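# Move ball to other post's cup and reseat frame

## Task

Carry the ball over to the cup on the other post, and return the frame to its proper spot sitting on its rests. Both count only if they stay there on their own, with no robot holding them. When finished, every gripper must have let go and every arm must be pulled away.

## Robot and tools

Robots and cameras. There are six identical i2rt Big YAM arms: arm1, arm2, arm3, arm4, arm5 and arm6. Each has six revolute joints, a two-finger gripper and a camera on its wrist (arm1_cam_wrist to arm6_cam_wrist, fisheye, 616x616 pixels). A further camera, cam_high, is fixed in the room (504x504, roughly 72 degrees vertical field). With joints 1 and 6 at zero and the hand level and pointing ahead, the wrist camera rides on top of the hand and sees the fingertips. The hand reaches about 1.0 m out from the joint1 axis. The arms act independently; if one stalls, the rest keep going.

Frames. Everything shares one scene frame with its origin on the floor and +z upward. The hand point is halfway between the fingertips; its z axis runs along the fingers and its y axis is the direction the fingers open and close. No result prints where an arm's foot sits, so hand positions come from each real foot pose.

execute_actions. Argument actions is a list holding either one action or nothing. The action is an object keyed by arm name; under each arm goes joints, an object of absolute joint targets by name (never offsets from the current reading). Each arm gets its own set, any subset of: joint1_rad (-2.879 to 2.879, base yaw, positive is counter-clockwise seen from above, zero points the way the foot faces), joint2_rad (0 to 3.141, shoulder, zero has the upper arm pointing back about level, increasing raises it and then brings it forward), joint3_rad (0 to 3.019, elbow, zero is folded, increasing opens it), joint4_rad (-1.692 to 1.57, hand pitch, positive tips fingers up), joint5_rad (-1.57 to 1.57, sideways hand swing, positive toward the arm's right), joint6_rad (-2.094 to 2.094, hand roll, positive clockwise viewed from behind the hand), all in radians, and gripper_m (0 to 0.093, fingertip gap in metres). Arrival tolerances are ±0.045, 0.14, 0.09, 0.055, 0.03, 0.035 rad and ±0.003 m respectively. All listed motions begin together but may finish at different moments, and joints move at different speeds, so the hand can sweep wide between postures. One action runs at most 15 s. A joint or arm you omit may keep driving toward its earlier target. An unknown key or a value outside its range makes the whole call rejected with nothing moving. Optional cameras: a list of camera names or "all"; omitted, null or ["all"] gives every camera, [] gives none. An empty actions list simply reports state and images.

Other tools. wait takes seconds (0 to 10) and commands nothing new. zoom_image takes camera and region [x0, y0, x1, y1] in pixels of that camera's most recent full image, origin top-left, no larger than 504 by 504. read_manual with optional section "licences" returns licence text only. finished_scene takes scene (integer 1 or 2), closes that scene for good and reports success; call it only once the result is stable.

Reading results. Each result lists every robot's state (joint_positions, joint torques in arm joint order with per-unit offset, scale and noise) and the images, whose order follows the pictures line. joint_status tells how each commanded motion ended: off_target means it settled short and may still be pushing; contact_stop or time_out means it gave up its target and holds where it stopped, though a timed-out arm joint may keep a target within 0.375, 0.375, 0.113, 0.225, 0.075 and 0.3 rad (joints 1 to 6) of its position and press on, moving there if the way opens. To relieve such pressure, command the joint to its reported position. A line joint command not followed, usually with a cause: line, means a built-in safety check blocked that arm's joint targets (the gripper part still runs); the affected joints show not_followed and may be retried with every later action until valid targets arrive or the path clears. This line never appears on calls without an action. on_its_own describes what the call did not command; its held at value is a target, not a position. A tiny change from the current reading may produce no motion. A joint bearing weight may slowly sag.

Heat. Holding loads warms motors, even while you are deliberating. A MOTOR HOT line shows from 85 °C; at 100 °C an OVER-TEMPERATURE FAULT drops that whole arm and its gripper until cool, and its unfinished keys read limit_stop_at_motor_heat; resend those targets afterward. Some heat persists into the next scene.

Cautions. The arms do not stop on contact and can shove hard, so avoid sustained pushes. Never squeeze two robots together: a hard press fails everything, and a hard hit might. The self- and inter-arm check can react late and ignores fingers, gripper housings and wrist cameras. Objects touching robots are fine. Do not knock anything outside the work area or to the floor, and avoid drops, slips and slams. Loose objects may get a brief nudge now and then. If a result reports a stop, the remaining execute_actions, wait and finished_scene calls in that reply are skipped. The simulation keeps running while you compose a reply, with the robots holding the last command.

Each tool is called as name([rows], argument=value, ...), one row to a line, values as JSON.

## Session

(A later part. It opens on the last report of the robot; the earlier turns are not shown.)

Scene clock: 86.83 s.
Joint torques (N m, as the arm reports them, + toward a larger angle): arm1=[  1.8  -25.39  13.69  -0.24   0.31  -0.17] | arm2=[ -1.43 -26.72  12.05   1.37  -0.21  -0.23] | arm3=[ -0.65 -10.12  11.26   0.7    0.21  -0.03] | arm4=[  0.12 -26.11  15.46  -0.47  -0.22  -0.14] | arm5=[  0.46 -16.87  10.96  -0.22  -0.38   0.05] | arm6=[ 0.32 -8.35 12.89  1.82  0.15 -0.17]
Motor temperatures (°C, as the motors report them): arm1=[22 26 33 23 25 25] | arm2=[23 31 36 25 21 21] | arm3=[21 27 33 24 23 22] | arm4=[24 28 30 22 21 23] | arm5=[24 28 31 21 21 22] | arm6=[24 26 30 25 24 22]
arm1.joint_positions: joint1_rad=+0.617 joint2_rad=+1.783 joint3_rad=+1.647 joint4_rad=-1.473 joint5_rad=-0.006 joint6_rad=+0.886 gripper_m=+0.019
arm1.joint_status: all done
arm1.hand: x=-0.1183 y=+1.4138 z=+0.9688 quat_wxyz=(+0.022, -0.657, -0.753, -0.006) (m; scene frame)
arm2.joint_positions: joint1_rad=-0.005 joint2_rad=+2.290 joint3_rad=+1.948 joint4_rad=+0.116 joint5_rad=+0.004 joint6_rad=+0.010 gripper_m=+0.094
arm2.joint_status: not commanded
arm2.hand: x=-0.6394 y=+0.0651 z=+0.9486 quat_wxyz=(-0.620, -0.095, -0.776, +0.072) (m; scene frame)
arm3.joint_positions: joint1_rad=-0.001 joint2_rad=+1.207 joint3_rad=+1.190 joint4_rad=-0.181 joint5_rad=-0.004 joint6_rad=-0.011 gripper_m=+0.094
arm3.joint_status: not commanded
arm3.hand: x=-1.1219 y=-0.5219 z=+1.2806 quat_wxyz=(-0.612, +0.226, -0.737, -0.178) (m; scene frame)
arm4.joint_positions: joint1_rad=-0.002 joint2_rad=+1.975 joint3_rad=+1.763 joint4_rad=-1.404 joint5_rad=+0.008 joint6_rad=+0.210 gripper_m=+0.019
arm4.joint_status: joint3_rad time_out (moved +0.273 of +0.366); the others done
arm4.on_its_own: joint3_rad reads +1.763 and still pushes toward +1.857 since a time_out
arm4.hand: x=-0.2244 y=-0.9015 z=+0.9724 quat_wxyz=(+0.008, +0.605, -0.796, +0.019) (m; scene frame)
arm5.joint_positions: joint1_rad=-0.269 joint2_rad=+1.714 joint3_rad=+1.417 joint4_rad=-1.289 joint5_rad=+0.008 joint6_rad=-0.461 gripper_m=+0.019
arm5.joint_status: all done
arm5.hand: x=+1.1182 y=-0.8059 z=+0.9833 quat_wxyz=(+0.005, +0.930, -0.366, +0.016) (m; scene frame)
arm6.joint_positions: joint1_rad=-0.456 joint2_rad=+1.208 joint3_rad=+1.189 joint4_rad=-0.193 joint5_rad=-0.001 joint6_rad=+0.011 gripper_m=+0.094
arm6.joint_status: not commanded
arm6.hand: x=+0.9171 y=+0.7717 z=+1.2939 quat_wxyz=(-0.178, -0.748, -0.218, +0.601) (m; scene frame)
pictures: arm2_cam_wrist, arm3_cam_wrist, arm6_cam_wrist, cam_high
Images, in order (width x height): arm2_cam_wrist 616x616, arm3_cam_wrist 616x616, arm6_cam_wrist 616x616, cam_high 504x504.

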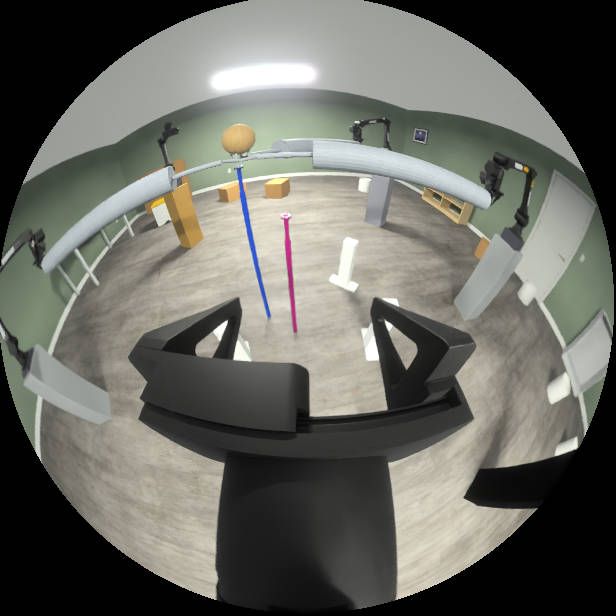

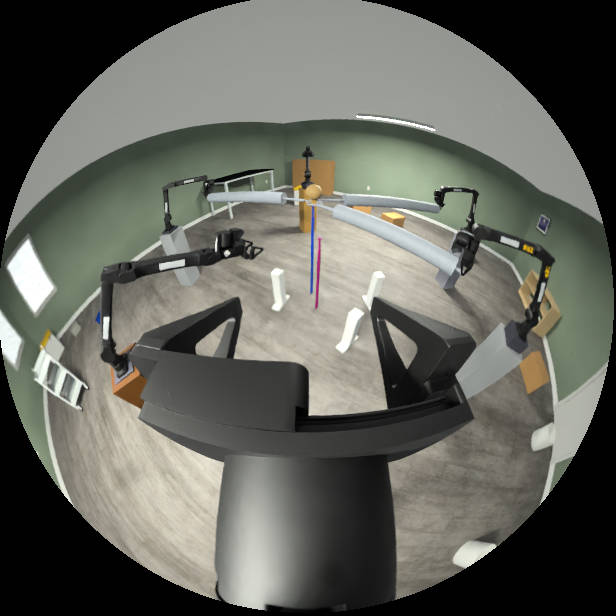

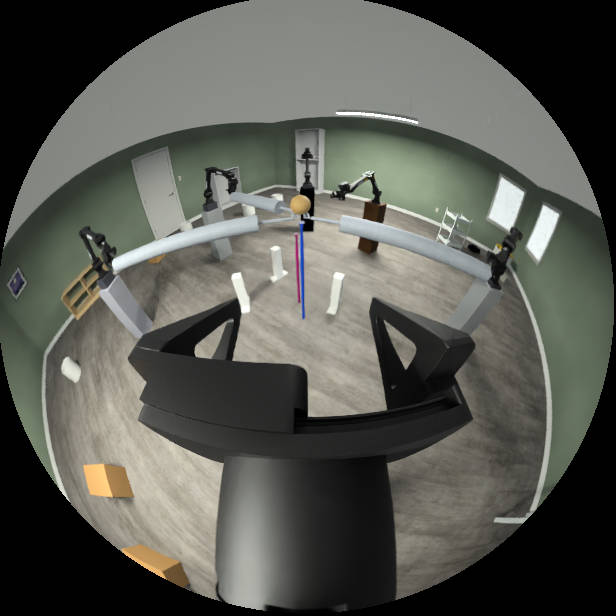

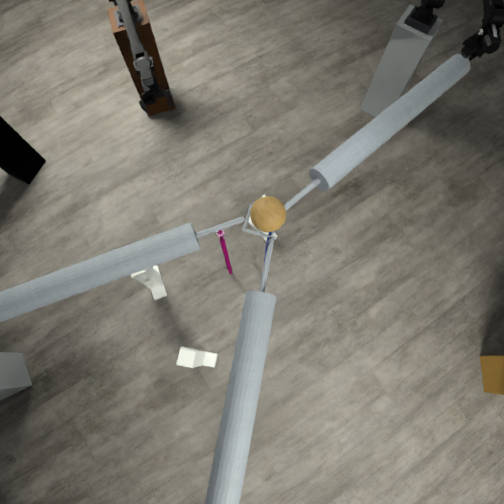

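execute_actions([
  {"arm1":{"joints":{"joint1_rad":0.652,"joint2_rad":1.745,"joint3_rad":1.64,"joint4_rad":-1.395,"joint6_rad":0.918}},"arm4":{"joints":{"joint1_rad":-0.028,"joint2_rad":1.96,"joint3_rad":1.85,"joint4_rad":-1.355,"joint6_rad":0.175}},"arm5":{"joints":{"joint1_rad":-0.31,"joint2_rad":1.725,"joint3_rad":1.42,"joint4_rad":-1.215,"joint6_rad":-0.5}}},
], cameras=["arm2_cam_wrist","arm6_cam_wrist","cam_high"])

zoom_image(camera="arm2_cam_wrist", region=[180, 100, 300, 220])

zoom_image(camera="arm6_cam_wrist", region=[260, 170, 340, 250])

Scene clock: 96.33 s.
Joint torques (N m, as the arm reports them, + toward a larger angle): arm1=[  3.42 -25.84  10.62   1.02   0.23  -0.03] | arm2=[ -1.28 -26.58  12.1    1.22  -0.21  -0.19] | arm3=[ -0.67 -10.16  11.26   0.71   0.21  -0.03] | arm4=[ -0.74 -25.62  14.92   0.76  -0.23  -0.1 ] | arm5=[  0.46 -16.64   7.92   0.95  -0.31  -0.01] | arm6=[ 0.13 -8.11 13.09  1.76  0.15 -0.12]
Motor temperatures (°C, as the motors report them): arm1=[22 26 35 23 25 25] | arm2=[23 31 36 25 21 21] | arm3=[21 27 33 24 23 22] | arm4=[24 29 32 22 21 23] | arm5=[24 28 32 21 22 22] | arm6=[24 26 30 25 24 22]
arm1.joint_positions: joint1_rad=+0.638 joint2_rad=+1.803 joint3_rad=+1.599 joint4_rad=-1.408 joint5_rad=-0.005 joint6_rad=+0.908 gripper_m=+0.019
arm1.joint_status: all done
arm1.hand: x=-0.1110 y=+1.4229 z=+0.9405 quat_wxyz=(+0.023, -0.658, -0.753, -0.005) (m; scene frame)
arm2.joint_positions: joint1_rad=-0.005 joint2_rad=+2.290 joint3_rad=+1.948 joint4_rad=+0.116 joint5_rad=+0.004 joint6_rad=+0.010 gripper_m=+0.094
arm2.joint_status: not commanded
arm2.hand: x=-0.6394 y=+0.0651 z=+0.9486 quat_wxyz=(-0.620, -0.095, -0.776, +0.072) (m; scene frame)
arm3.joint_positions: joint1_rad=-0.001 joint2_rad=+1.207 joint3_rad=+1.190 joint4_rad=-0.181 joint5_rad=-0.004 joint6_rad=-0.011 gripper_m=+0.094
arm3.joint_status: not commanded
arm3.hand: x=-1.1219 y=-0.5219 z=+1.2806 quat_wxyz=(-0.612, +0.226, -0.737, -0.178) (m; scene frame)
arm4.joint_positions: joint1_rad=-0.028 joint2_rad=+2.004 joint3_rad=+1.763 joint4_rad=-1.362 joint5_rad=+0.008 joint6_rad=+0.186 gripper_m=+0.019
arm4.joint_status: all done
arm4.hand: x=-0.2078 y=-0.8927 z=+0.9554 quat_wxyz=(+0.004, +0.604, -0.797, +0.014) (m; scene frame)
arm5.joint_positions: joint1_rad=-0.308 joint2_rad=+1.747 joint3_rad=+1.405 joint4_rad=-1.238 joint5_rad=+0.006 joint6_rad=-0.500 gripper_m=+0.019
arm5.joint_status: all done
arm5.hand: x=+1.1344 y=-0.7920 z=+0.9625 quat_wxyz=(+0.004, +0.930, -0.366, +0.013) (m; scene frame)
arm6.joint_positions: joint1_rad=-0.456 joint2_rad=+1.208 joint3_rad=+1.189 joint4_rad=-0.193 joint5_rad=-0.001 joint6_rad=+0.011 gripper_m=+0.094
arm6.joint_status: not commanded
arm6.hand: x=+0.9171 y=+0.7717 z=+1.2939 quat_wxyz=(-0.178, -0.748, -0.218, +0.601) (m; scene frame)
pictures: arm2_cam_wrist, arm6_cam_wrist, cam_high
Images, in order (width x height): arm2_cam_wrist 616x616, arm6_cam_wrist 616x616, cam_high 504x504.

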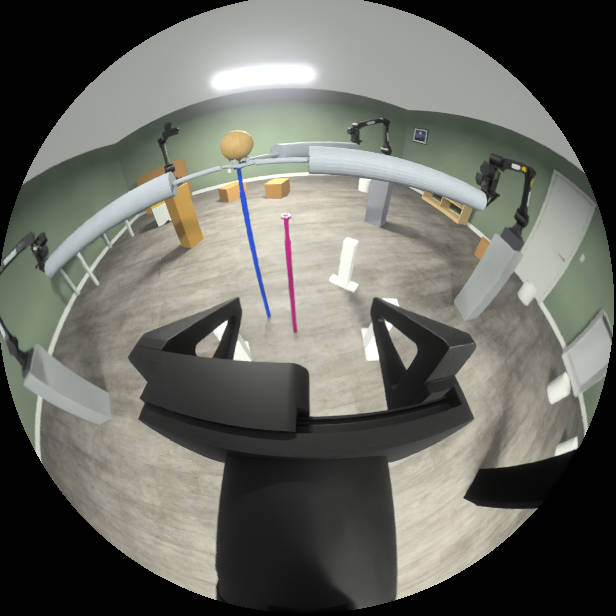

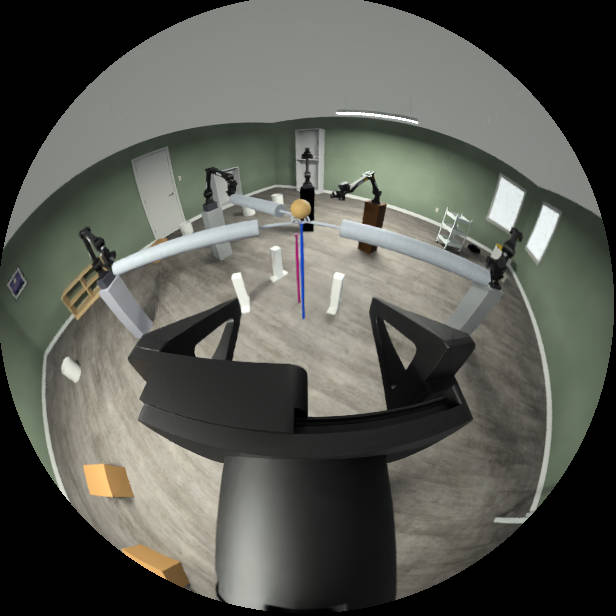

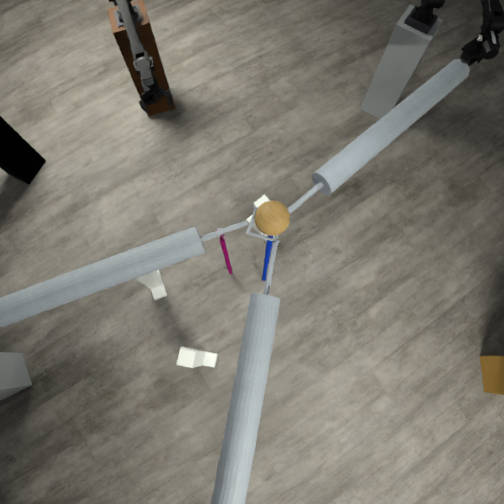

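Region (180, 100, 300, 220) of arm2_cam_wrist's 616x616 image, scaled by 4.200, with more detail than that image has.

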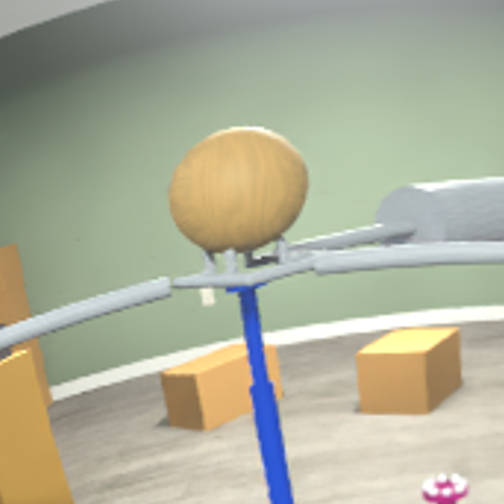

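Region (260, 170, 340, 250) of arm6_cam_wrist's 616x616 image, scaled by 6.300, with more detail than that image has.

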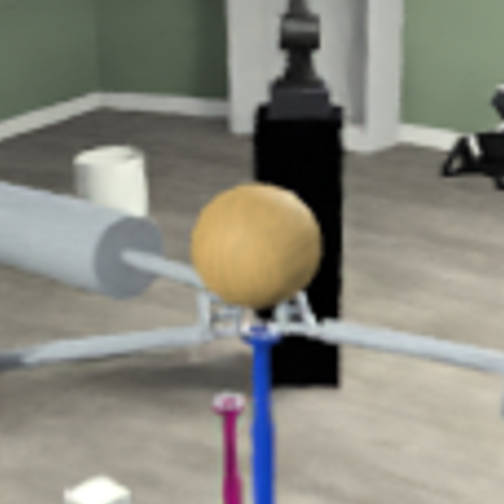

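execute_actions([
  {"arm1":{"joints":{"joint2_rad":1.797,"joint3_rad":1.49,"joint4_rad":-1.21}},"arm4":{"joints":{"joint2_rad":2.018,"joint3_rad":1.69,"joint4_rad":-1.187}},"arm5":{"joints":{"joint2_rad":1.812,"joint3_rad":1.311,"joint4_rad":-1.032}}},
], cameras=["arm2_cam_wrist","arm6_cam_wrist"])

zoom_image(camera="arm2_cam_wrist", region=[180, 100, 300, 220])

zoom_image(camera="arm6_cam_wrist", region=[260, 170, 340, 250])

Scene clock: 102.07 s.
Joint torques (N m, as the arm reports them, + toward a larger angle): arm1=[  3.54 -26.6    9.37   0.56  -0.05  -0.09] | arm2=[ -1.87 -26.95  12.01   1.35  -0.25  -0.2 ] | arm3=[ -0.7  -10.13  11.26   0.69   0.21  -0.03] | arm4=[ -0.63 -26.16   9.58   0.84   0.05  -0.11] | arm5=[  0.6  -17.56   6.64   0.29  -0.04  -0.03] | arm6=[-0.02 -8.34 12.94  1.83  0.16 -0.12]
Motor temperatures (°C, as the motors report them): arm1=[22 26 34 23 25 25] | arm2=[23 32 37 25 21 21] | arm3=[21 27 33 24 23 22] | arm4=[24 29 33 22 21 23] | arm5=[24 28 31 21 22 22] | arm6=[24 26 30 25 24 22]
arm1.joint_positions: joint1_rad=+0.643 joint2_rad=+1.856 joint3_rad=+1.463 joint4_rad=-1.214 joint5_rad=+0.003 joint6_rad=+0.915 gripper_m=+0.019
arm1.joint_status: all done
arm1.hand: x=-0.1113 y=+1.4261 z=+0.8629 quat_wxyz=(+0.021, -0.658, -0.753, -0.001) (m; scene frame)
arm2.joint_positions: joint1_rad=-0.005 joint2_rad=+2.290 joint3_rad=+1.948 joint4_rad=+0.116 joint5_rad=+0.004 joint6_rad=+0.010 gripper_m=+0.094
arm2.joint_status: not commanded
arm2.hand: x=-0.6394 y=+0.0651 z=+0.9486 quat_wxyz=(-0.620, -0.095, -0.776, +0.072) (m; scene frame)
arm3.joint_positions: joint1_rad=-0.001 joint2_rad=+1.207 joint3_rad=+1.190 joint4_rad=-0.181 joint5_rad=-0.004 joint6_rad=-0.011 gripper_m=+0.094
arm3.joint_status: not commanded
arm3.hand: x=-1.1219 y=-0.5219 z=+1.2806 quat_wxyz=(-0.612, +0.226, -0.737, -0.178) (m; scene frame)
arm4.joint_positions: joint1_rad=-0.028 joint2_rad=+2.067 joint3_rad=+1.673 joint4_rad=-1.196 joint5_rad=+0.002 joint6_rad=+0.186 gripper_m=+0.019
arm4.joint_status: all done
arm4.hand: x=-0.2085 y=-0.8879 z=+0.8846 quat_wxyz=(+0.002, +0.604, -0.797, +0.007) (m; scene frame)
arm5.joint_positions: joint1_rad=-0.308 joint2_rad=+1.845 joint3_rad=+1.305 joint4_rad=-1.038 joint5_rad=+0.000 joint6_rad=-0.500 gripper_m=+0.019
arm5.joint_status: all done
arm5.hand: x=+1.1337 y=-0.7904 z=+0.8796 quat_wxyz=(+0.005, +0.930, -0.366, +0.010) (m; scene frame)
arm6.joint_positions: joint1_rad=-0.456 joint2_rad=+1.208 joint3_rad=+1.189 joint4_rad=-0.193 joint5_rad=-0.001 joint6_rad=+0.011 gripper_m=+0.094
arm6.joint_status: not commanded
arm6.hand: x=+0.9171 y=+0.7717 z=+1.2939 quat_wxyz=(-0.178, -0.748, -0.218, +0.601) (m; scene frame)
pictures: arm2_cam_wrist, arm6_cam_wrist
Images, in order (width x height): arm2_cam_wrist 616x616, arm6_cam_wrist 616x616.

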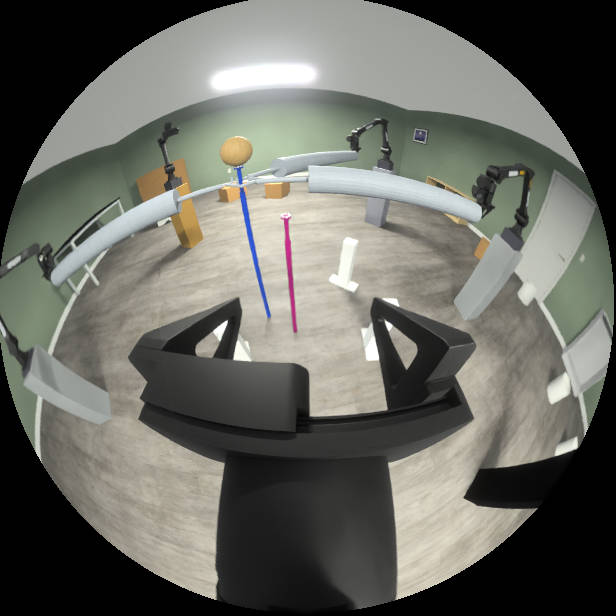

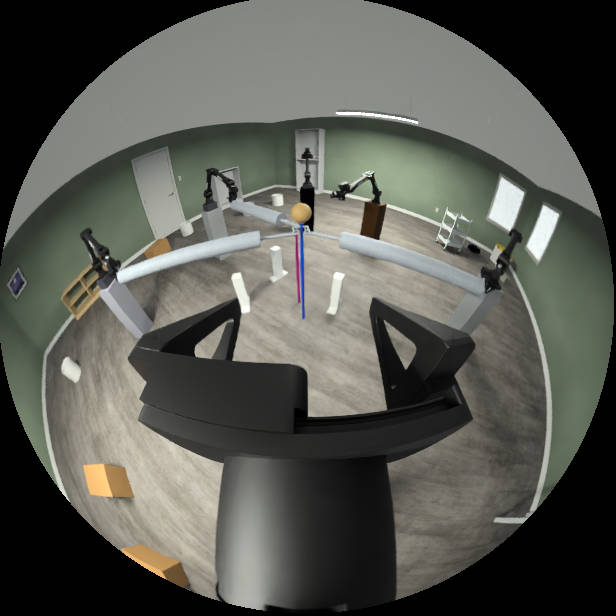

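Region (180, 100, 300, 220) of arm2_cam_wrist's 616x616 image, scaled by 4.200, with more detail than that image has.

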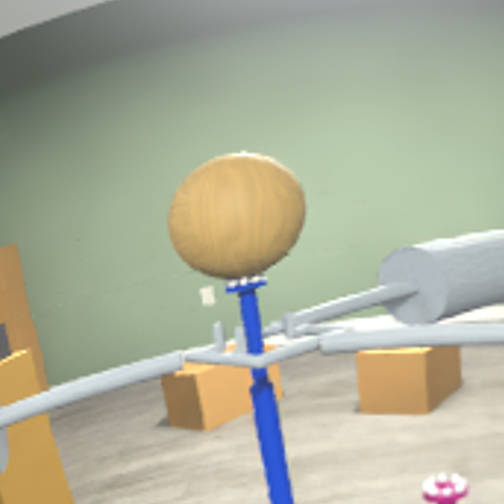

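Region (260, 170, 340, 250) of arm6_cam_wrist's 616x616 image, scaled by 6.300, with more detail than that image has.

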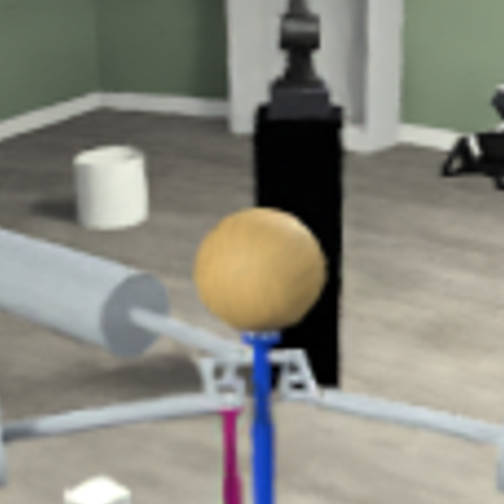

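execute_actions([
  {"arm1":{"joints":{"joint1_rad":0.425,"joint2_rad":1.785,"joint3_rad":1.425,"joint4_rad":-1.178,"joint6_rad":0.695}},"arm4":{"joints":{"joint1_rad":0.13,"joint2_rad":1.855,"joint3_rad":1.362,"joint4_rad":-1.05,"joint6_rad":0.315}},"arm5":{"joints":{"joint1_rad":-0.072,"joint2_rad":1.735,"joint3_rad":1.16,"joint4_rad":-0.97,"joint6_rad":-0.26}}},
], cameras=["cam_high","arm2_cam_wrist"])

Scene clock: 117.07 s.
Joint torques (N m, as the arm reports them, + toward a larger angle): arm1=[  2.58 -25.67   9.     0.67   0.    -0.05] | arm2=[ -1.33 -26.59  12.     1.35  -0.25  -0.18] | arm3=[ -0.67 -10.12  11.26   0.69   0.21  -0.03] | arm4=[ -0.48 -21.18   8.99   0.84   0.19  -0.19] | arm5=[ -0.61 -16.27   6.31  -0.15   0.05  -0.01] | arm6=[ 0.42 -8.42 13.17  1.58  0.16 -0.15]
Motor temperatures (°C, as the motors report them): arm1=[22 26 33 23 25 25] | arm2=[23 32 37 25 21 21] | arm3=[21 27 33 24 23 22] | arm4=[24 30 31 22 21 23] | arm5=[24 29 30 21 21 22] | arm6=[24 26 30 25 24 22]
arm1.joint_positions: joint1_rad=+0.414 joint2_rad=+1.846 joint3_rad=+1.396 joint4_rad=-1.180 joint5_rad=+0.002 joint6_rad=+0.687 gripper_m=+0.019
arm1.joint_status: all done
arm1.hand: x=-0.1974 y=+1.3398 z=+0.8435 quat_wxyz=(+0.032, -0.658, -0.752, -0.006) (m; scene frame)
arm2.joint_positions: joint1_rad=-0.005 joint2_rad=+2.290 joint3_rad=+1.948 joint4_rad=+0.116 joint5_rad=+0.004 joint6_rad=+0.010 gripper_m=+0.094
arm2.joint_status: not commanded
arm2.hand: x=-0.6394 y=+0.0651 z=+0.9486 quat_wxyz=(-0.620, -0.095, -0.776, +0.072) (m; scene frame)
arm3.joint_positions: joint1_rad=-0.001 joint2_rad=+1.207 joint3_rad=+1.190 joint4_rad=-0.181 joint5_rad=-0.004 joint6_rad=-0.011 gripper_m=+0.094
arm3.joint_status: not commanded
arm3.hand: x=-1.1219 y=-0.5219 z=+1.2806 quat_wxyz=(-0.612, +0.226, -0.737, -0.178) (m; scene frame)
arm4.joint_positions: joint1_rad=+0.129 joint2_rad=+1.887 joint3_rad=+1.344 joint4_rad=-1.059 joint5_rad=-0.001 joint6_rad=+0.335 gripper_m=+0.019
arm4.joint_status: all done
arm4.hand: x=-0.2984 y=-0.9730 z=+0.8716 quat_wxyz=(+0.005, +0.607, -0.794, +0.012) (m; scene frame)
arm5.joint_positions: joint1_rad=-0.068 joint2_rad=+1.762 joint3_rad=+1.152 joint4_rad=-0.963 joint5_rad=-0.001 joint6_rad=-0.259 gripper_m=+0.019
arm5.joint_status: all done
arm5.hand: x=+1.0446 y=-0.8792 z=+0.8695 quat_wxyz=(+0.003, +0.930, -0.367, +0.009) (m; scene frame)
arm6.joint_positions: joint1_rad=-0.456 joint2_rad=+1.208 joint3_rad=+1.189 joint4_rad=-0.193 joint5_rad=-0.001 joint6_rad=+0.011 gripper_m=+0.094
arm6.joint_status: not commanded
arm6.hand: x=+0.9171 y=+0.7717 z=+1.2939 quat_wxyz=(-0.178, -0.748, -0.218, +0.601) (m; scene frame)
pictures: arm2_cam_wrist, cam_high
Images, in order (width x height): arm2_cam_wrist 616x616, cam_high 504x504.

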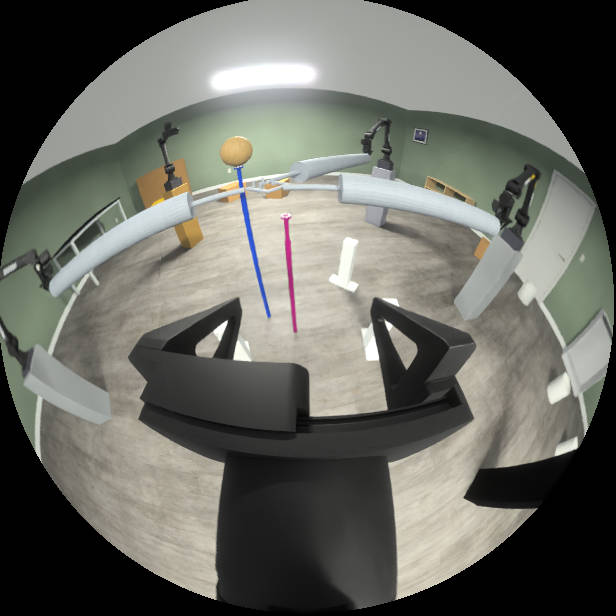

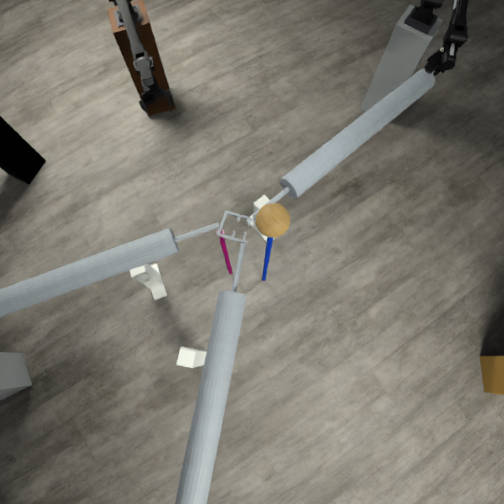

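execute_actions([
  {"arm1":{"joints":{"joint1_rad":0.24,"joint2_rad":1.77,"joint3_rad":1.45,"joint4_rad":-1.19,"joint6_rad":0.505}},"arm4":{"joints":{"joint1_rad":0.288,"joint2_rad":1.715,"joint3_rad":1.17,"joint4_rad":-0.98,"joint6_rad":0.478}},"arm5":{"joints":{"joint1_rad":0.138,"joint2_rad":1.705,"joint3_rad":1.125,"joint4_rad":-0.955,"joint6_rad":-0.047}},"arm2":{"joints":{"joint2_rad":1.5,"joint3_rad":1.3}}},
], cameras=[])

execute_actions([
  {"arm1":{"joints":{"joint1_rad":0.03,"joint2_rad":1.81,"joint3_rad":1.485,"joint4_rad":-1.19,"joint6_rad":0.294}},"arm4":{"joints":{"joint1_rad":0.527,"joint2_rad":1.635,"joint3_rad":1.05,"joint4_rad":-0.955,"joint6_rad":0.715}},"arm5":{"joints":{"joint1_rad":0.373,"joint2_rad":1.765,"joint3_rad":1.205,"joint4_rad":-0.98,"joint6_rad":0.19}}},
], cameras=["cam_high"])

Scene clock: 126.47 s.
Joint torques (N m, as the arm reports them, + toward a larger angle): arm1=[  3.31 -25.65  10.97   0.08  -0.31  -0.03] | arm2=[ -1.33 -14.86   8.48   1.78  -0.24  -0.22] | arm3=[ -0.68 -10.12  11.26   0.68   0.21  -0.02] | arm4=[ -0.91 -18.39   9.05   0.67   0.49  -0.19] | arm5=[  0.54 -16.49   6.11  -0.37   0.12   0.03] | arm6=[ 0.12 -8.34 13.06  1.79  0.16 -0.16]
Motor temperatures (°C, as the motors report them): arm1=[22 26 32 23 25 25] | arm2=[23 32 37 25 21 21] | arm3=[21 27 33 24 23 22] | arm4=[24 29 30 22 21 23] | arm5=[24 29 30 21 21 22] | arm6=[24 26 30 25 24 22]
arm1.joint_positions: joint1_rad=+0.224 joint2_rad=+1.830 joint3_rad=+1.396 joint4_rad=-1.180 joint5_rad=+0.009 joint6_rad=+0.495 gripper_m=+0.019
arm1.joint_status: all done
arm1.hand: x=-0.2717 y=+1.2731 z=+0.8503 quat_wxyz=(+0.025, -0.658, -0.753, -0.007) (m; scene frame)
arm2.joint_positions: joint1_rad=-0.005 joint2_rad=+1.492 joint3_rad=+1.306 joint4_rad=+0.110 joint5_rad=+0.004 joint6_rad=+0.010 gripper_m=+0.094
arm2.joint_status: all done
arm2.hand: x=-0.8750 y=+0.1216 z=+1.1846 quat_wxyz=(-0.676, -0.089, -0.727, +0.078) (m; scene frame)
arm3.joint_positions: joint1_rad=-0.001 joint2_rad=+1.207 joint3_rad=+1.190 joint4_rad=-0.181 joint5_rad=-0.004 joint6_rad=-0.011 gripper_m=+0.094
arm3.joint_status: not commanded
arm3.hand: x=-1.1219 y=-0.5219 z=+1.2806 quat_wxyz=(-0.612, +0.226, -0.737, -0.178) (m; scene frame)
arm4.joint_positions: joint1_rad=+0.292 joint2_rad=+1.745 joint3_rad=+1.149 joint4_rad=-0.985 joint5_rad=-0.006 joint6_rad=+0.499 gripper_m=+0.019
arm4.joint_status: all done
arm4.hand: x=-0.3709 y=-1.0402 z=+0.8760 quat_wxyz=(+0.001, +0.607, -0.794, +0.003) (m; scene frame)
arm5.joint_positions: joint1_rad=+0.140 joint2_rad=+1.740 joint3_rad=+1.121 joint4_rad=-0.946 joint5_rad=-0.002 joint6_rad=-0.052 gripper_m=+0.019
arm5.joint_status: all done
arm5.hand: x=+0.9727 y=-0.9453 z=+0.8696 quat_wxyz=(+0.002, +0.930, -0.367, +0.005) (m; scene frame)
arm6.joint_positions: joint1_rad=-0.456 joint2_rad=+1.208 joint3_rad=+1.189 joint4_rad=-0.193 joint5_rad=-0.001 joint6_rad=+0.011 gripper_m=+0.094
arm6.joint_status: not commanded
arm6.hand: x=+0.9171 y=+0.7717 z=+1.2939 quat_wxyz=(-0.178, -0.748, -0.218, +0.601) (m; scene frame)
pictures: none
No camera images: the call's "cameras" was empty. Leave "cameras" out to get every camera's image.

Scene clock: 127.60 s.
Joint torques (N m, as the arm reports them, + toward a larger angle): arm1=[  3.33 -24.37  10.83   0.09  -0.4   -0.02] | arm2=[ -1.02 -15.27   8.77   1.71  -0.21  -0.19] | arm3=[ -0.66 -10.12  11.26   0.7    0.21  -0.03] | arm4=[ -0.81 -17.07   8.2    0.31   0.48  -0.18] | arm5=[  0.53 -14.97   7.06  -0.41  -0.19   0.07] | arm6=[ 1.07 -8.73 12.96  1.92  0.15 -0.14]
Motor temperatures (°C, as the motors report them): arm1=[22 26 33 23 25 25] | arm2=[23 32 37 25 21 21] | arm3=[21 27 33 24 23 22] | arm4=[24 29 30 22 21 23] | arm5=[24 29 30 21 21 22] | arm6=[24 26 30 25 24 22]
arm1.joint_positions: joint1_rad=+0.016 joint2_rad=+1.846 joint3_rad=+1.437 joint4_rad=-1.178 joint5_rad=+0.010 joint6_rad=+0.287 gripper_m=+0.019
arm1.joint_status: all done
arm1.hand: x=-0.3587 y=+1.2045 z=+0.8552 quat_wxyz=(+0.012, -0.658, -0.753, -0.005) (m; scene frame)
arm2.joint_positions: joint1_rad=-0.005 joint2_rad=+1.492 joint3_rad=+1.306 joint4_rad=+0.110 joint5_rad=+0.004 joint6_rad=+0.010 gripper_m=+0.094
arm2.joint_status: not commanded
arm2.hand: x=-0.8750 y=+0.1216 z=+1.1846 quat_wxyz=(-0.676, -0.089, -0.727, +0.078) (m; scene frame)
arm3.joint_positions: joint1_rad=-0.001 joint2_rad=+1.207 joint3_rad=+1.190 joint4_rad=-0.181 joint5_rad=-0.004 joint6_rad=-0.011 gripper_m=+0.094
arm3.joint_status: not commanded
arm3.hand: x=-1.1219 y=-0.5219 z=+1.2806 quat_wxyz=(-0.612, +0.226, -0.737, -0.178) (m; scene frame)
arm4.joint_positions: joint1_rad=+0.531 joint2_rad=+1.666 joint3_rad=+1.039 joint4_rad=-0.951 joint5_rad=-0.005 joint6_rad=+0.737 gripper_m=+0.019
arm4.joint_status: all done
arm4.hand: x=-0.4592 y=-1.1099 z=+0.8744 quat_wxyz=(-0.001, +0.607, -0.794, +0.003) (m; scene frame)
arm5.joint_positions: joint1_rad=+0.371 joint2_rad=+1.773 joint3_rad=+1.189 joint4_rad=-0.969 joint5_rad=+0.004 joint6_rad=+0.178 gripper_m=+0.019
arm5.joint_status: all done
arm5.hand: x=+0.8863 y=-1.0151 z=+0.8758 quat_wxyz=(-0.002, +0.931, -0.366, -0.001) (m; scene frame)
arm6.joint_positions: joint1_rad=-0.456 joint2_rad=+1.208 joint3_rad=+1.189 joint4_rad=-0.193 joint5_rad=-0.001 joint6_rad=+0.011 gripper_m=+0.094
arm6.joint_status: not commanded
arm6.hand: x=+0.9171 y=+0.7717 z=+1.2939 quat_wxyz=(-0.178, -0.748, -0.218, +0.601) (m; scene frame)
pictures: cam_high
Images, in order (width x height): cam_high 504x504.

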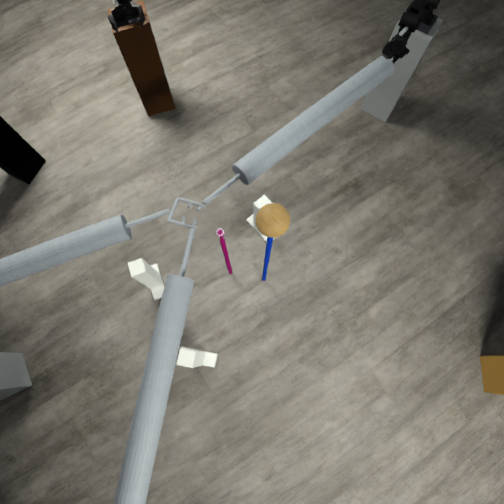

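execute_actions([
  {"arm1":{"joints":{"joint1_rad":0.045,"joint2_rad":2.05,"joint3_rad":1.345,"joint4_rad":-0.84}},"arm4":{"joints":{"joint1_rad":0.522,"joint2_rad":1.97,"joint3_rad":0.967,"joint4_rad":-0.545}},"arm5":{"joints":{"joint2_rad":2.067,"joint3_rad":1.125,"joint4_rad":-0.615}}},
], cameras=[])

execute_actions([
  {"arm1":{"joints":{"joint2_rad":2.395,"joint3_rad":1.41,"joint4_rad":-0.55}},"arm4":{"joints":{"joint2_rad":2.415,"joint3_rad":1.09,"joint4_rad":-0.22}},"arm5":{"joints":{"joint2_rad":2.475,"joint3_rad":1.247,"joint4_rad":-0.33}}},
], cameras=["cam_high"])

Scene clock: 133.30 s.
Joint torques (N m, as the arm reports them, + toward a larger angle): arm1=[  3.82 -28.33   6.    -0.1   -0.27  -0.14] | arm2=[ -1.15 -15.01   8.57   1.61  -0.2   -0.19] | arm3=[ -0.68 -10.16  11.26   0.7    0.21  -0.02] | arm4=[ -0.63 -19.69   4.55   0.69   0.47  -0.15] | arm5=[  0.88 -18.76   3.65   0.22   0.05   0.11] | arm6=[ 0.35 -8.64 13.17  1.51  0.16 -0.14]
Motor temperatures (°C, as the motors report them): arm1=[22 26 33 23 25 25] | arm2=[23 31 36 25 21 21] | arm3=[21 27 33 24 23 22] | arm4=[24 29 29 22 21 23] | arm5=[24 29 30 21 21 22] | arm6=[24 26 31 25 24 22]
arm1.joint_positions: joint1_rad=+0.027 joint2_rad=+2.108 joint3_rad=+1.337 joint4_rad=-0.828 joint5_rad=+0.008 joint6_rad=+0.296 gripper_m=+0.019
arm1.joint_status: all done
arm1.hand: x=-0.3508 y=+1.2056 z=+0.6852 quat_wxyz=(+0.018, -0.657, -0.754, -0.009) (m; scene frame)
arm2.joint_positions: joint1_rad=-0.005 joint2_rad=+1.492 joint3_rad=+1.306 joint4_rad=+0.110 joint5_rad=+0.004 joint6_rad=+0.010 gripper_m=+0.094
arm2.joint_status: not commanded
arm2.hand: x=-0.8750 y=+0.1216 z=+1.1846 quat_wxyz=(-0.676, -0.089, -0.727, +0.078) (m; scene frame)
arm3.joint_positions: joint1_rad=-0.001 joint2_rad=+1.207 joint3_rad=+1.190 joint4_rad=-0.181 joint5_rad=-0.004 joint6_rad=-0.011 gripper_m=+0.094
arm3.joint_status: not commanded
arm3.hand: x=-1.1219 y=-0.5219 z=+1.2806 quat_wxyz=(-0.612, +0.226, -0.737, -0.178) (m; scene frame)
arm4.joint_positions: joint1_rad=+0.524 joint2_rad=+2.010 joint3_rad=+0.970 joint4_rad=-0.552 joint5_rad=-0.006 joint6_rad=+0.732 gripper_m=+0.019
arm4.joint_status: all done
arm4.hand: x=-0.4554 y=-1.1078 z=+0.7127 quat_wxyz=(+0.001, +0.606, -0.795, +0.009) (m; scene frame)
arm5.joint_positions: joint1_rad=+0.368 joint2_rad=+2.096 joint3_rad=+1.129 joint4_rad=-0.619 joint5_rad=+0.000 joint6_rad=+0.177 gripper_m=+0.019
arm5.joint_status: all done
arm5.hand: x=+0.8921 y=-1.0185 z=+0.7079 quat_wxyz=(+0.004, +0.930, -0.367, +0.016) (m; scene frame)
arm6.joint_positions: joint1_rad=-0.456 joint2_rad=+1.208 joint3_rad=+1.189 joint4_rad=-0.193 joint5_rad=-0.001 joint6_rad=+0.011 gripper_m=+0.094
arm6.joint_status: not commanded
arm6.hand: x=+0.9171 y=+0.7717 z=+1.2939 quat_wxyz=(-0.178, -0.748, -0.218, +0.601) (m; scene frame)
pictures: none
No camera images: the call's "cameras" was empty. Leave "cameras" out to get every camera's image.

Scene clock: 134.47 s.
Joint torques (N m, as the arm reports them, + toward a larger angle): arm1=[  2.51 -29.62   4.79  -0.02  -0.2   -0.34] | arm2=[ -1.47 -15.28   8.62   1.58  -0.26  -0.22] | arm3=[ -0.67 -10.16  11.26   0.71   0.21  -0.03] | arm4=[ -0.57 -20.39   2.54   0.62   0.31  -0.14] | arm5=[  0.76 -18.52   2.67   0.02   0.09   0.11] | arm6=[ 0.5  -8.03 13.22  1.46  0.13 -0.11]
Motor temperatures (°C, as the motors report them): arm1=[22 26 32 23 25 25] | arm2=[23 31 36 25 21 21] | arm3=[21 27 33 24 23 22] | arm4=[24 29 29 22 21 23] | arm5=[24 29 29 21 21 22] | arm6=[24 26 31 25 24 22]
arm1.joint_positions: joint1_rad=+0.041 joint2_rad=+2.448 joint3_rad=+1.400 joint4_rad=-0.539 joint5_rad=+0.006 joint6_rad=+0.311 gripper_m=+0.019
arm1.joint_status: all done
arm1.hand: x=-0.3417 y=+1.2090 z=+0.5197 quat_wxyz=(+0.011, -0.658, -0.753, -0.007) (m; scene frame)
arm2.joint_positions: joint1_rad=-0.005 joint2_rad=+1.492 joint3_rad=+1.306 joint4_rad=+0.110 joint5_rad=+0.004 joint6_rad=+0.010 gripper_m=+0.094
arm2.joint_status: not commanded
arm2.hand: x=-0.8750 y=+0.1216 z=+1.1846 quat_wxyz=(-0.676, -0.089, -0.727, +0.078) (m; scene frame)
arm3.joint_positions: joint1_rad=-0.001 joint2_rad=+1.207 joint3_rad=+1.190 joint4_rad=-0.181 joint5_rad=-0.004 joint6_rad=-0.011 gripper_m=+0.094
arm3.joint_status: not commanded
arm3.hand: x=-1.1219 y=-0.5219 z=+1.2806 quat_wxyz=(-0.612, +0.226, -0.737, -0.178) (m; scene frame)
arm4.joint_positions: joint1_rad=+0.520 joint2_rad=+2.443 joint3_rad=+1.088 joint4_rad=-0.223 joint5_rad=-0.002 joint6_rad=+0.730 gripper_m=+0.019
arm4.joint_status: all done
arm4.hand: x=-0.4540 y=-1.1029 z=+0.5468 quat_wxyz=(-0.002, +0.606, -0.796, +0.002) (m; scene frame)
arm5.joint_positions: joint1_rad=+0.368 joint2_rad=+2.490 joint3_rad=+1.240 joint4_rad=-0.328 joint5_rad=-0.001 joint6_rad=+0.179 gripper_m=+0.019
arm5.joint_status: all done
arm5.hand: x=+0.8947 y=-1.0203 z=+0.5422 quat_wxyz=(+0.003, +0.930, -0.368, +0.011) (m; scene frame)
arm6.joint_positions: joint1_rad=-0.456 joint2_rad=+1.208 joint3_rad=+1.189 joint4_rad=-0.193 joint5_rad=-0.001 joint6_rad=+0.011 gripper_m=+0.094
arm6.joint_status: not commanded
arm6.hand: x=+0.9171 y=+0.7717 z=+1.2939 quat_wxyz=(-0.178, -0.748, -0.218, +0.601) (m; scene frame)
pictures: cam_high
Images, in order (width x height): cam_high 504x504.

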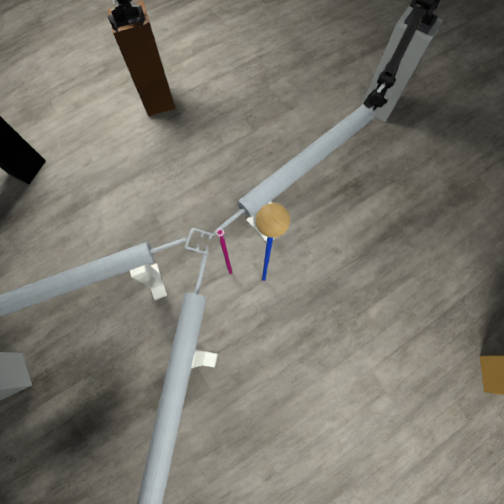

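execute_actions([
  {"arm1":{"joints":{"joint1_rad":0.035,"joint2_rad":2.595,"joint3_rad":1.515,"joint4_rad":-0.445}},"arm4":{"joints":{"joint1_rad":0.528,"joint2_rad":2.67,"joint3_rad":1.24,"joint4_rad":-0.11}},"arm5":{"joints":{"joint1_rad":0.377,"joint2_rad":2.72,"joint3_rad":1.405,"joint4_rad":-0.236}}},
], cameras=["cam_high"])

Scene clock: 137.20 s.
Joint torques (N m, as the arm reports them, + toward a larger angle): arm1=[  1.51 -28.58   4.53   0.51  -0.21  -0.33] | arm2=[ -1.49 -15.12   8.81   1.63  -0.21  -0.22] | arm3=[ -0.64 -10.12  11.27   0.69   0.21  -0.02] | arm4=[ -0.5  -20.87   1.19   0.7    0.25  -0.19] | arm5=[  1.57 -19.44   1.72   0.08   0.1    0.07] | arm6=[-0.56 -8.88 13.26  1.71  0.19 -0.13]
Motor temperatures (°C, as the motors report them): arm1=[22 27 32 23 25 25] | arm2=[23 31 35 25 21 21] | arm3=[21 27 33 24 23 22] | arm4=[24 29 29 22 21 23] | arm5=[24 29 29 21 21 22] | arm6=[24 26 31 25 24 22]
arm1.joint_positions: joint1_rad=+0.039 joint2_rad=+2.645 joint3_rad=+1.500 joint4_rad=-0.440 joint5_rad=+0.005 joint6_rad=+0.310 gripper_m=+0.019
arm1.joint_status: all done
arm1.hand: x=-0.3429 y=+1.2110 z=+0.4339 quat_wxyz=(+0.010, -0.658, -0.753, -0.007) (m; scene frame)
arm2.joint_positions: joint1_rad=-0.005 joint2_rad=+1.492 joint3_rad=+1.306 joint4_rad=+0.110 joint5_rad=+0.004 joint6_rad=+0.010 gripper_m=+0.094
arm2.joint_status: not commanded
arm2.hand: x=-0.8750 y=+0.1216 z=+1.1846 quat_wxyz=(-0.676, -0.089, -0.727, +0.078) (m; scene frame)
arm3.joint_positions: joint1_rad=-0.001 joint2_rad=+1.207 joint3_rad=+1.190 joint4_rad=-0.181 joint5_rad=-0.004 joint6_rad=-0.011 gripper_m=+0.094
arm3.joint_status: not commanded
arm3.hand: x=-1.1219 y=-0.5219 z=+1.2806 quat_wxyz=(-0.612, +0.226, -0.737, -0.178) (m; scene frame)
arm4.joint_positions: joint1_rad=+0.527 joint2_rad=+2.696 joint3_rad=+1.245 joint4_rad=-0.115 joint5_rad=-0.001 joint6_rad=+0.736 gripper_m=+0.019
arm4.joint_status: all done
arm4.hand: x=-0.4576 y=-1.1002 z=+0.4507 quat_wxyz=(-0.004, +0.606, -0.795, -0.003) (m; scene frame)
arm5.joint_positions: joint1_rad=+0.371 joint2_rad=+2.734 joint3_rad=+1.401 joint4_rad=-0.236 joint5_rad=-0.001 joint6_rad=+0.180 gripper_m=+0.019
arm5.joint_status: all done
arm5.hand: x=+0.8918 y=-1.0200 z=+0.4456 quat_wxyz=(+0.002, +0.930, -0.367, +0.007) (m; scene frame)
arm6.joint_positions: joint1_rad=-0.456 joint2_rad=+1.208 joint3_rad=+1.189 joint4_rad=-0.193 joint5_rad=-0.001 joint6_rad=+0.011 gripper_m=+0.094
arm6.joint_status: not commanded
arm6.hand: x=+0.9171 y=+0.7717 z=+1.2939 quat_wxyz=(-0.178, -0.748, -0.218, +0.601) (m; scene frame)
pictures: cam_high
Images, in order (width x height): cam_high 504x504.

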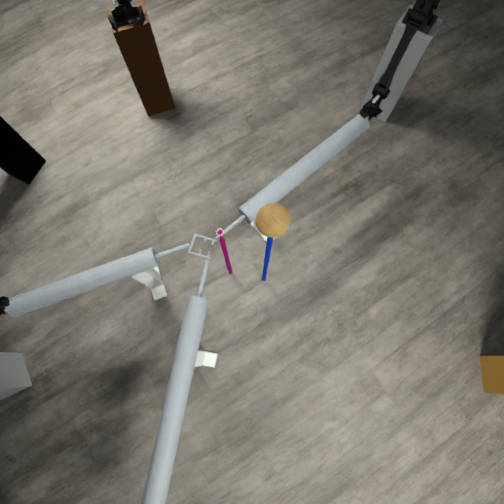

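Settle slightly lower, then release.

execute_actions([
  {"arm1":{"joints":{"joint1_rad":0.022,"joint2_rad":2.62,"joint3_rad":1.525}},"arm4":{"joints":{"joint2_rad":2.69,"joint3_rad":1.232}},"arm5":{"joints":{"joint2_rad":2.738}}},
], cameras=[])

execute_actions([
  {"arm1":{"joints":{"gripper_m":0.09}},"arm4":{"joints":{"gripper_m":0.09}},"arm5":{"joints":{"gripper_m":0.09}}},
], cameras=[])

execute_actions([
  {"arm1":{"joints":{"joint2_rad":2.3,"joint3_rad":1.36,"joint4_rad":-0.64}},"arm4":{"joints":{"joint2_rad":2.3,"joint3_rad":1.03,"joint4_rad":-0.3}},"arm5":{"joints":{"joint2_rad":2.36,"joint3_rad":1.19,"joint4_rad":-0.4}}},
], cameras=["cam_high","arm2_cam_wrist"])

Scene clock: 142.63 s.
Joint torques (N m, as the arm reports them, + toward a larger angle): arm1=[  0.85 -27.09   5.32   0.28  -0.19  -0.24] | arm2=[ -1.41 -15.08   8.56   1.66  -0.22  -0.23] | arm3=[ -0.67 -10.16  11.25   0.69   0.21  -0.03] | arm4=[ -0.47 -19.25   0.63   0.73   0.31  -0.18] | arm5=[  0.55 -17.07   1.77   0.14  -0.02   0.1 ] | arm6=[-0.07 -8.53 13.2   1.68  0.18 -0.18]
Motor temperatures (°C, as the motors report them): arm1=[22 27 31 23 25 25] | arm2=[23 30 35 25 21 21] | arm3=[21 27 34 24 23 22] | arm4=[24 29 28 22 21 23] | arm5=[24 29 29 21 21 22] | arm6=[24 26 31 25 24 22]
arm1.joint_positions: joint1_rad=+0.033 joint2_rad=+2.646 joint3_rad=+1.500 joint4_rad=-0.440 joint5_rad=+0.005 joint6_rad=+0.305 gripper_m=+0.019
arm1.joint_status: all done
arm1.hand: x=-0.3460 y=+1.2102 z=+0.4332 quat_wxyz=(+0.011, -0.658, -0.753, -0.007) (m; scene frame)
arm2.joint_positions: joint1_rad=-0.005 joint2_rad=+1.492 joint3_rad=+1.306 joint4_rad=+0.110 joint5_rad=+0.004 joint6_rad=+0.010 gripper_m=+0.094
arm2.joint_status: not commanded
arm2.hand: x=-0.8750 y=+0.1216 z=+1.1846 quat_wxyz=(-0.676, -0.089, -0.727, +0.078) (m; scene frame)
arm3.joint_positions: joint1_rad=-0.001 joint2_rad=+1.207 joint3_rad=+1.190 joint4_rad=-0.181 joint5_rad=-0.004 joint6_rad=-0.011 gripper_m=+0.094
arm3.joint_status: not commanded
arm3.hand: x=-1.1219 y=-0.5219 z=+1.2806 quat_wxyz=(-0.612, +0.226, -0.737, -0.178) (m; scene frame)
arm4.joint_positions: joint1_rad=+0.527 joint2_rad=+2.699 joint3_rad=+1.245 joint4_rad=-0.115 joint5_rad=-0.002 joint6_rad=+0.734 gripper_m=+0.019
arm4.joint_status: all done
arm4.hand: x=-0.4573 y=-1.1014 z=+0.4498 quat_wxyz=(-0.003, +0.607, -0.795, -0.002) (m; scene frame)
arm5.joint_positions: joint1_rad=+0.371 joint2_rad=+2.735 joint3_rad=+1.401 joint4_rad=-0.236 joint5_rad=+0.001 joint6_rad=+0.180 gripper_m=+0.019
arm5.joint_status: all done
arm5.hand: x=+0.8925 y=-1.0201 z=+0.4451 quat_wxyz=(+0.001, +0.930, -0.367, +0.007) (m; scene frame)
arm6.joint_positions: joint1_rad=-0.456 joint2_rad=+1.208 joint3_rad=+1.189 joint4_rad=-0.193 joint5_rad=-0.001 joint6_rad=+0.011 gripper_m=+0.094
arm6.joint_status: not commanded
arm6.hand: x=+0.9171 y=+0.7717 z=+1.2939 quat_wxyz=(-0.178, -0.748, -0.218, +0.601) (m; scene frame)
pictures: none
No camera images: the call's "cameras" was empty. Leave "cameras" out to get every camera's image.

Scene clock: 143.33 s.
Joint torques (N m, as the arm reports them, + toward a larger angle): arm1=[  1.58 -27.05   5.     0.46  -0.13  -0.22] | arm2=[ -1.27 -15.36   8.56   1.59  -0.2   -0.21] | arm3=[ -0.68 -10.15  11.27   0.7    0.21  -0.03] | arm4=[ -0.38 -19.09   1.1    0.67   0.31  -0.05] | arm5=[  0.85 -17.67   1.63   0.19   0.01   0.03] | arm6=[ 0.53 -8.14 13.17  1.73  0.19 -0.15]
Motor temperatures (°C, as the motors report them): arm1=[22 27 31 23 25 25] | arm2=[23 30 35 25 21 21] | arm3=[21 27 34 24 23 22] | arm4=[24 29 28 22 21 23] | arm5=[24 29 28 21 21 22] | arm6=[24 26 31 25 24 22]
arm1.joint_positions: joint1_rad=+0.033 joint2_rad=+2.645 joint3_rad=+1.502 joint4_rad=-0.440 joint5_rad=+0.003 joint6_rad=+0.303 gripper_m=+0.090
arm1.joint_status: all done
arm1.hand: x=-0.3451 y=+1.2088 z=+0.4342 quat_wxyz=(+0.009, -0.658, -0.753, -0.007) (m; scene frame)
arm2.joint_positions: joint1_rad=-0.005 joint2_rad=+1.492 joint3_rad=+1.306 joint4_rad=+0.110 joint5_rad=+0.004 joint6_rad=+0.010 gripper_m=+0.094
arm2.joint_status: not commanded
arm2.hand: x=-0.8750 y=+0.1216 z=+1.1846 quat_wxyz=(-0.676, -0.089, -0.727, +0.078) (m; scene frame)
arm3.joint_positions: joint1_rad=-0.001 joint2_rad=+1.207 joint3_rad=+1.190 joint4_rad=-0.181 joint5_rad=-0.004 joint6_rad=-0.011 gripper_m=+0.094
arm3.joint_status: not commanded
arm3.hand: x=-1.1219 y=-0.5219 z=+1.2806 quat_wxyz=(-0.612, +0.226, -0.737, -0.178) (m; scene frame)
arm4.joint_positions: joint1_rad=+0.527 joint2_rad=+2.698 joint3_rad=+1.238 joint4_rad=-0.115 joint5_rad=-0.002 joint6_rad=+0.723 gripper_m=+0.090
arm4.joint_status: all done
arm4.hand: x=-0.4553 y=-1.1052 z=+0.4496 quat_wxyz=(-0.002, +0.611, -0.791, +0.001) (m; scene frame)
arm5.joint_positions: joint1_rad=+0.371 joint2_rad=+2.735 joint3_rad=+1.401 joint4_rad=-0.236 joint5_rad=+0.001 joint6_rad=+0.182 gripper_m=+0.090
arm5.joint_status: all done
arm5.hand: x=+0.8924 y=-1.0202 z=+0.4451 quat_wxyz=(+0.001, +0.930, -0.368, +0.007) (m; scene frame)
arm6.joint_positions: joint1_rad=-0.456 joint2_rad=+1.208 joint3_rad=+1.189 joint4_rad=-0.193 joint5_rad=-0.001 joint6_rad=+0.011 gripper_m=+0.094
arm6.joint_status: not commanded
arm6.hand: x=+0.9171 y=+0.7717 z=+1.2939 quat_wxyz=(-0.178, -0.748, -0.218, +0.601) (m; scene frame)
pictures: none
No camera images: the call's "cameras" was empty. Leave "cameras" out to get every camera's image.

Scene clock: 144.67 s.
Joint torques (N m, as the arm reports them, + toward a larger angle): arm1=[  1.07 -23.09   5.14  -0.22  -0.11  -0.25] | arm2=[ -1.69 -15.48   8.58   1.53  -0.21  -0.21] | arm3=[ -0.65 -10.16  11.26   0.7    0.21  -0.03] | arm4=[ -0.49 -16.9    3.03  -0.01   0.31  -0.07] | arm5=[  0.96 -15.95   2.82  -0.17  -0.04   0.06] | arm6=[ 0.67 -8.02 13.24  1.45  0.12 -0.16]
Motor temperatures (°C, as the motors report them): arm1=[22 27 31 23 25 25] | arm2=[23 30 35 25 21 21] | arm3=[21 27 34 24 23 22] | arm4=[24 29 28 22 21 23] | arm5=[24 29 28 21 21 22] | arm6=[24 26 31 25 24 22]
arm1.joint_positions: joint1_rad=+0.033 joint2_rad=+2.299 joint3_rad=+1.350 joint4_rad=-0.624 joint5_rad=+0.003 joint6_rad=+0.303 gripper_m=+0.090
arm1.joint_status: all done
arm1.hand: x=-0.3440 y=+1.2033 z=+0.5880 quat_wxyz=(+0.004, -0.657, -0.753, -0.005) (m; scene frame)
arm2.joint_positions: joint1_rad=-0.005 joint2_rad=+1.492 joint3_rad=+1.306 joint4_rad=+0.110 joint5_rad=+0.004 joint6_rad=+0.010 gripper_m=+0.094
arm2.joint_status: not commanded
arm2.hand: x=-0.8750 y=+0.1216 z=+1.1846 quat_wxyz=(-0.676, -0.089, -0.727, +0.078) (m; scene frame)
arm3.joint_positions: joint1_rad=-0.001 joint2_rad=+1.207 joint3_rad=+1.190 joint4_rad=-0.181 joint5_rad=-0.004 joint6_rad=-0.011 gripper_m=+0.094
arm3.joint_status: not commanded
arm3.hand: x=-1.1219 y=-0.5219 z=+1.2806 quat_wxyz=(-0.612, +0.226, -0.737, -0.178) (m; scene frame)
arm4.joint_positions: joint1_rad=+0.527 joint2_rad=+2.293 joint3_rad=+1.032 joint4_rad=-0.287 joint5_rad=-0.002 joint6_rad=+0.722 gripper_m=+0.090
arm4.joint_status: all done
arm4.hand: x=-0.4612 y=-1.0961 z=+0.6038 quat_wxyz=(-0.005, +0.612, -0.791, -0.012) (m; scene frame)
arm5.joint_positions: joint1_rad=+0.371 joint2_rad=+2.344 joint3_rad=+1.190 joint4_rad=-0.392 joint5_rad=+0.001 joint6_rad=+0.182 gripper_m=+0.090
arm5.joint_status: all done
arm5.hand: x=+0.8827 y=-1.0138 z=+0.6031 quat_wxyz=(-0.001, +0.930, -0.368, -0.004) (m; scene frame)
arm6.joint_positions: joint1_rad=-0.456 joint2_rad=+1.208 joint3_rad=+1.189 joint4_rad=-0.193 joint5_rad=-0.001 joint6_rad=+0.011 gripper_m=+0.094
arm6.joint_status: not commanded
arm6.hand: x=+0.9171 y=+0.7717 z=+1.2939 quat_wxyz=(-0.178, -0.748, -0.218, +0.601) (m; scene frame)
pictures: arm2_cam_wrist, cam_high
Images, in order (width x height): arm2_cam_wrist 616x616, cam_high 504x504.

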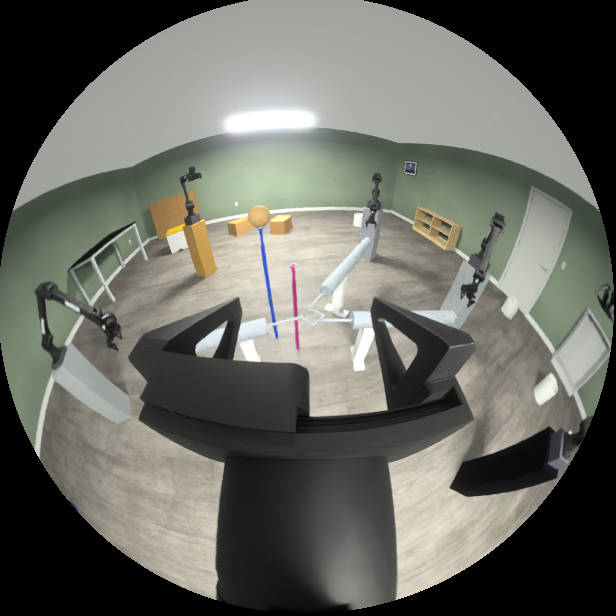

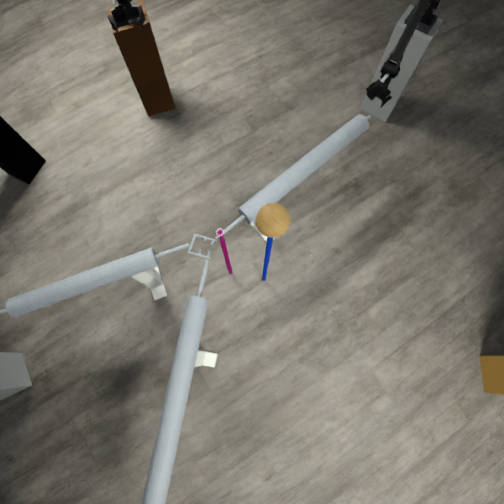

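finished_scene(scene=2)

The scene is finished: the task was done.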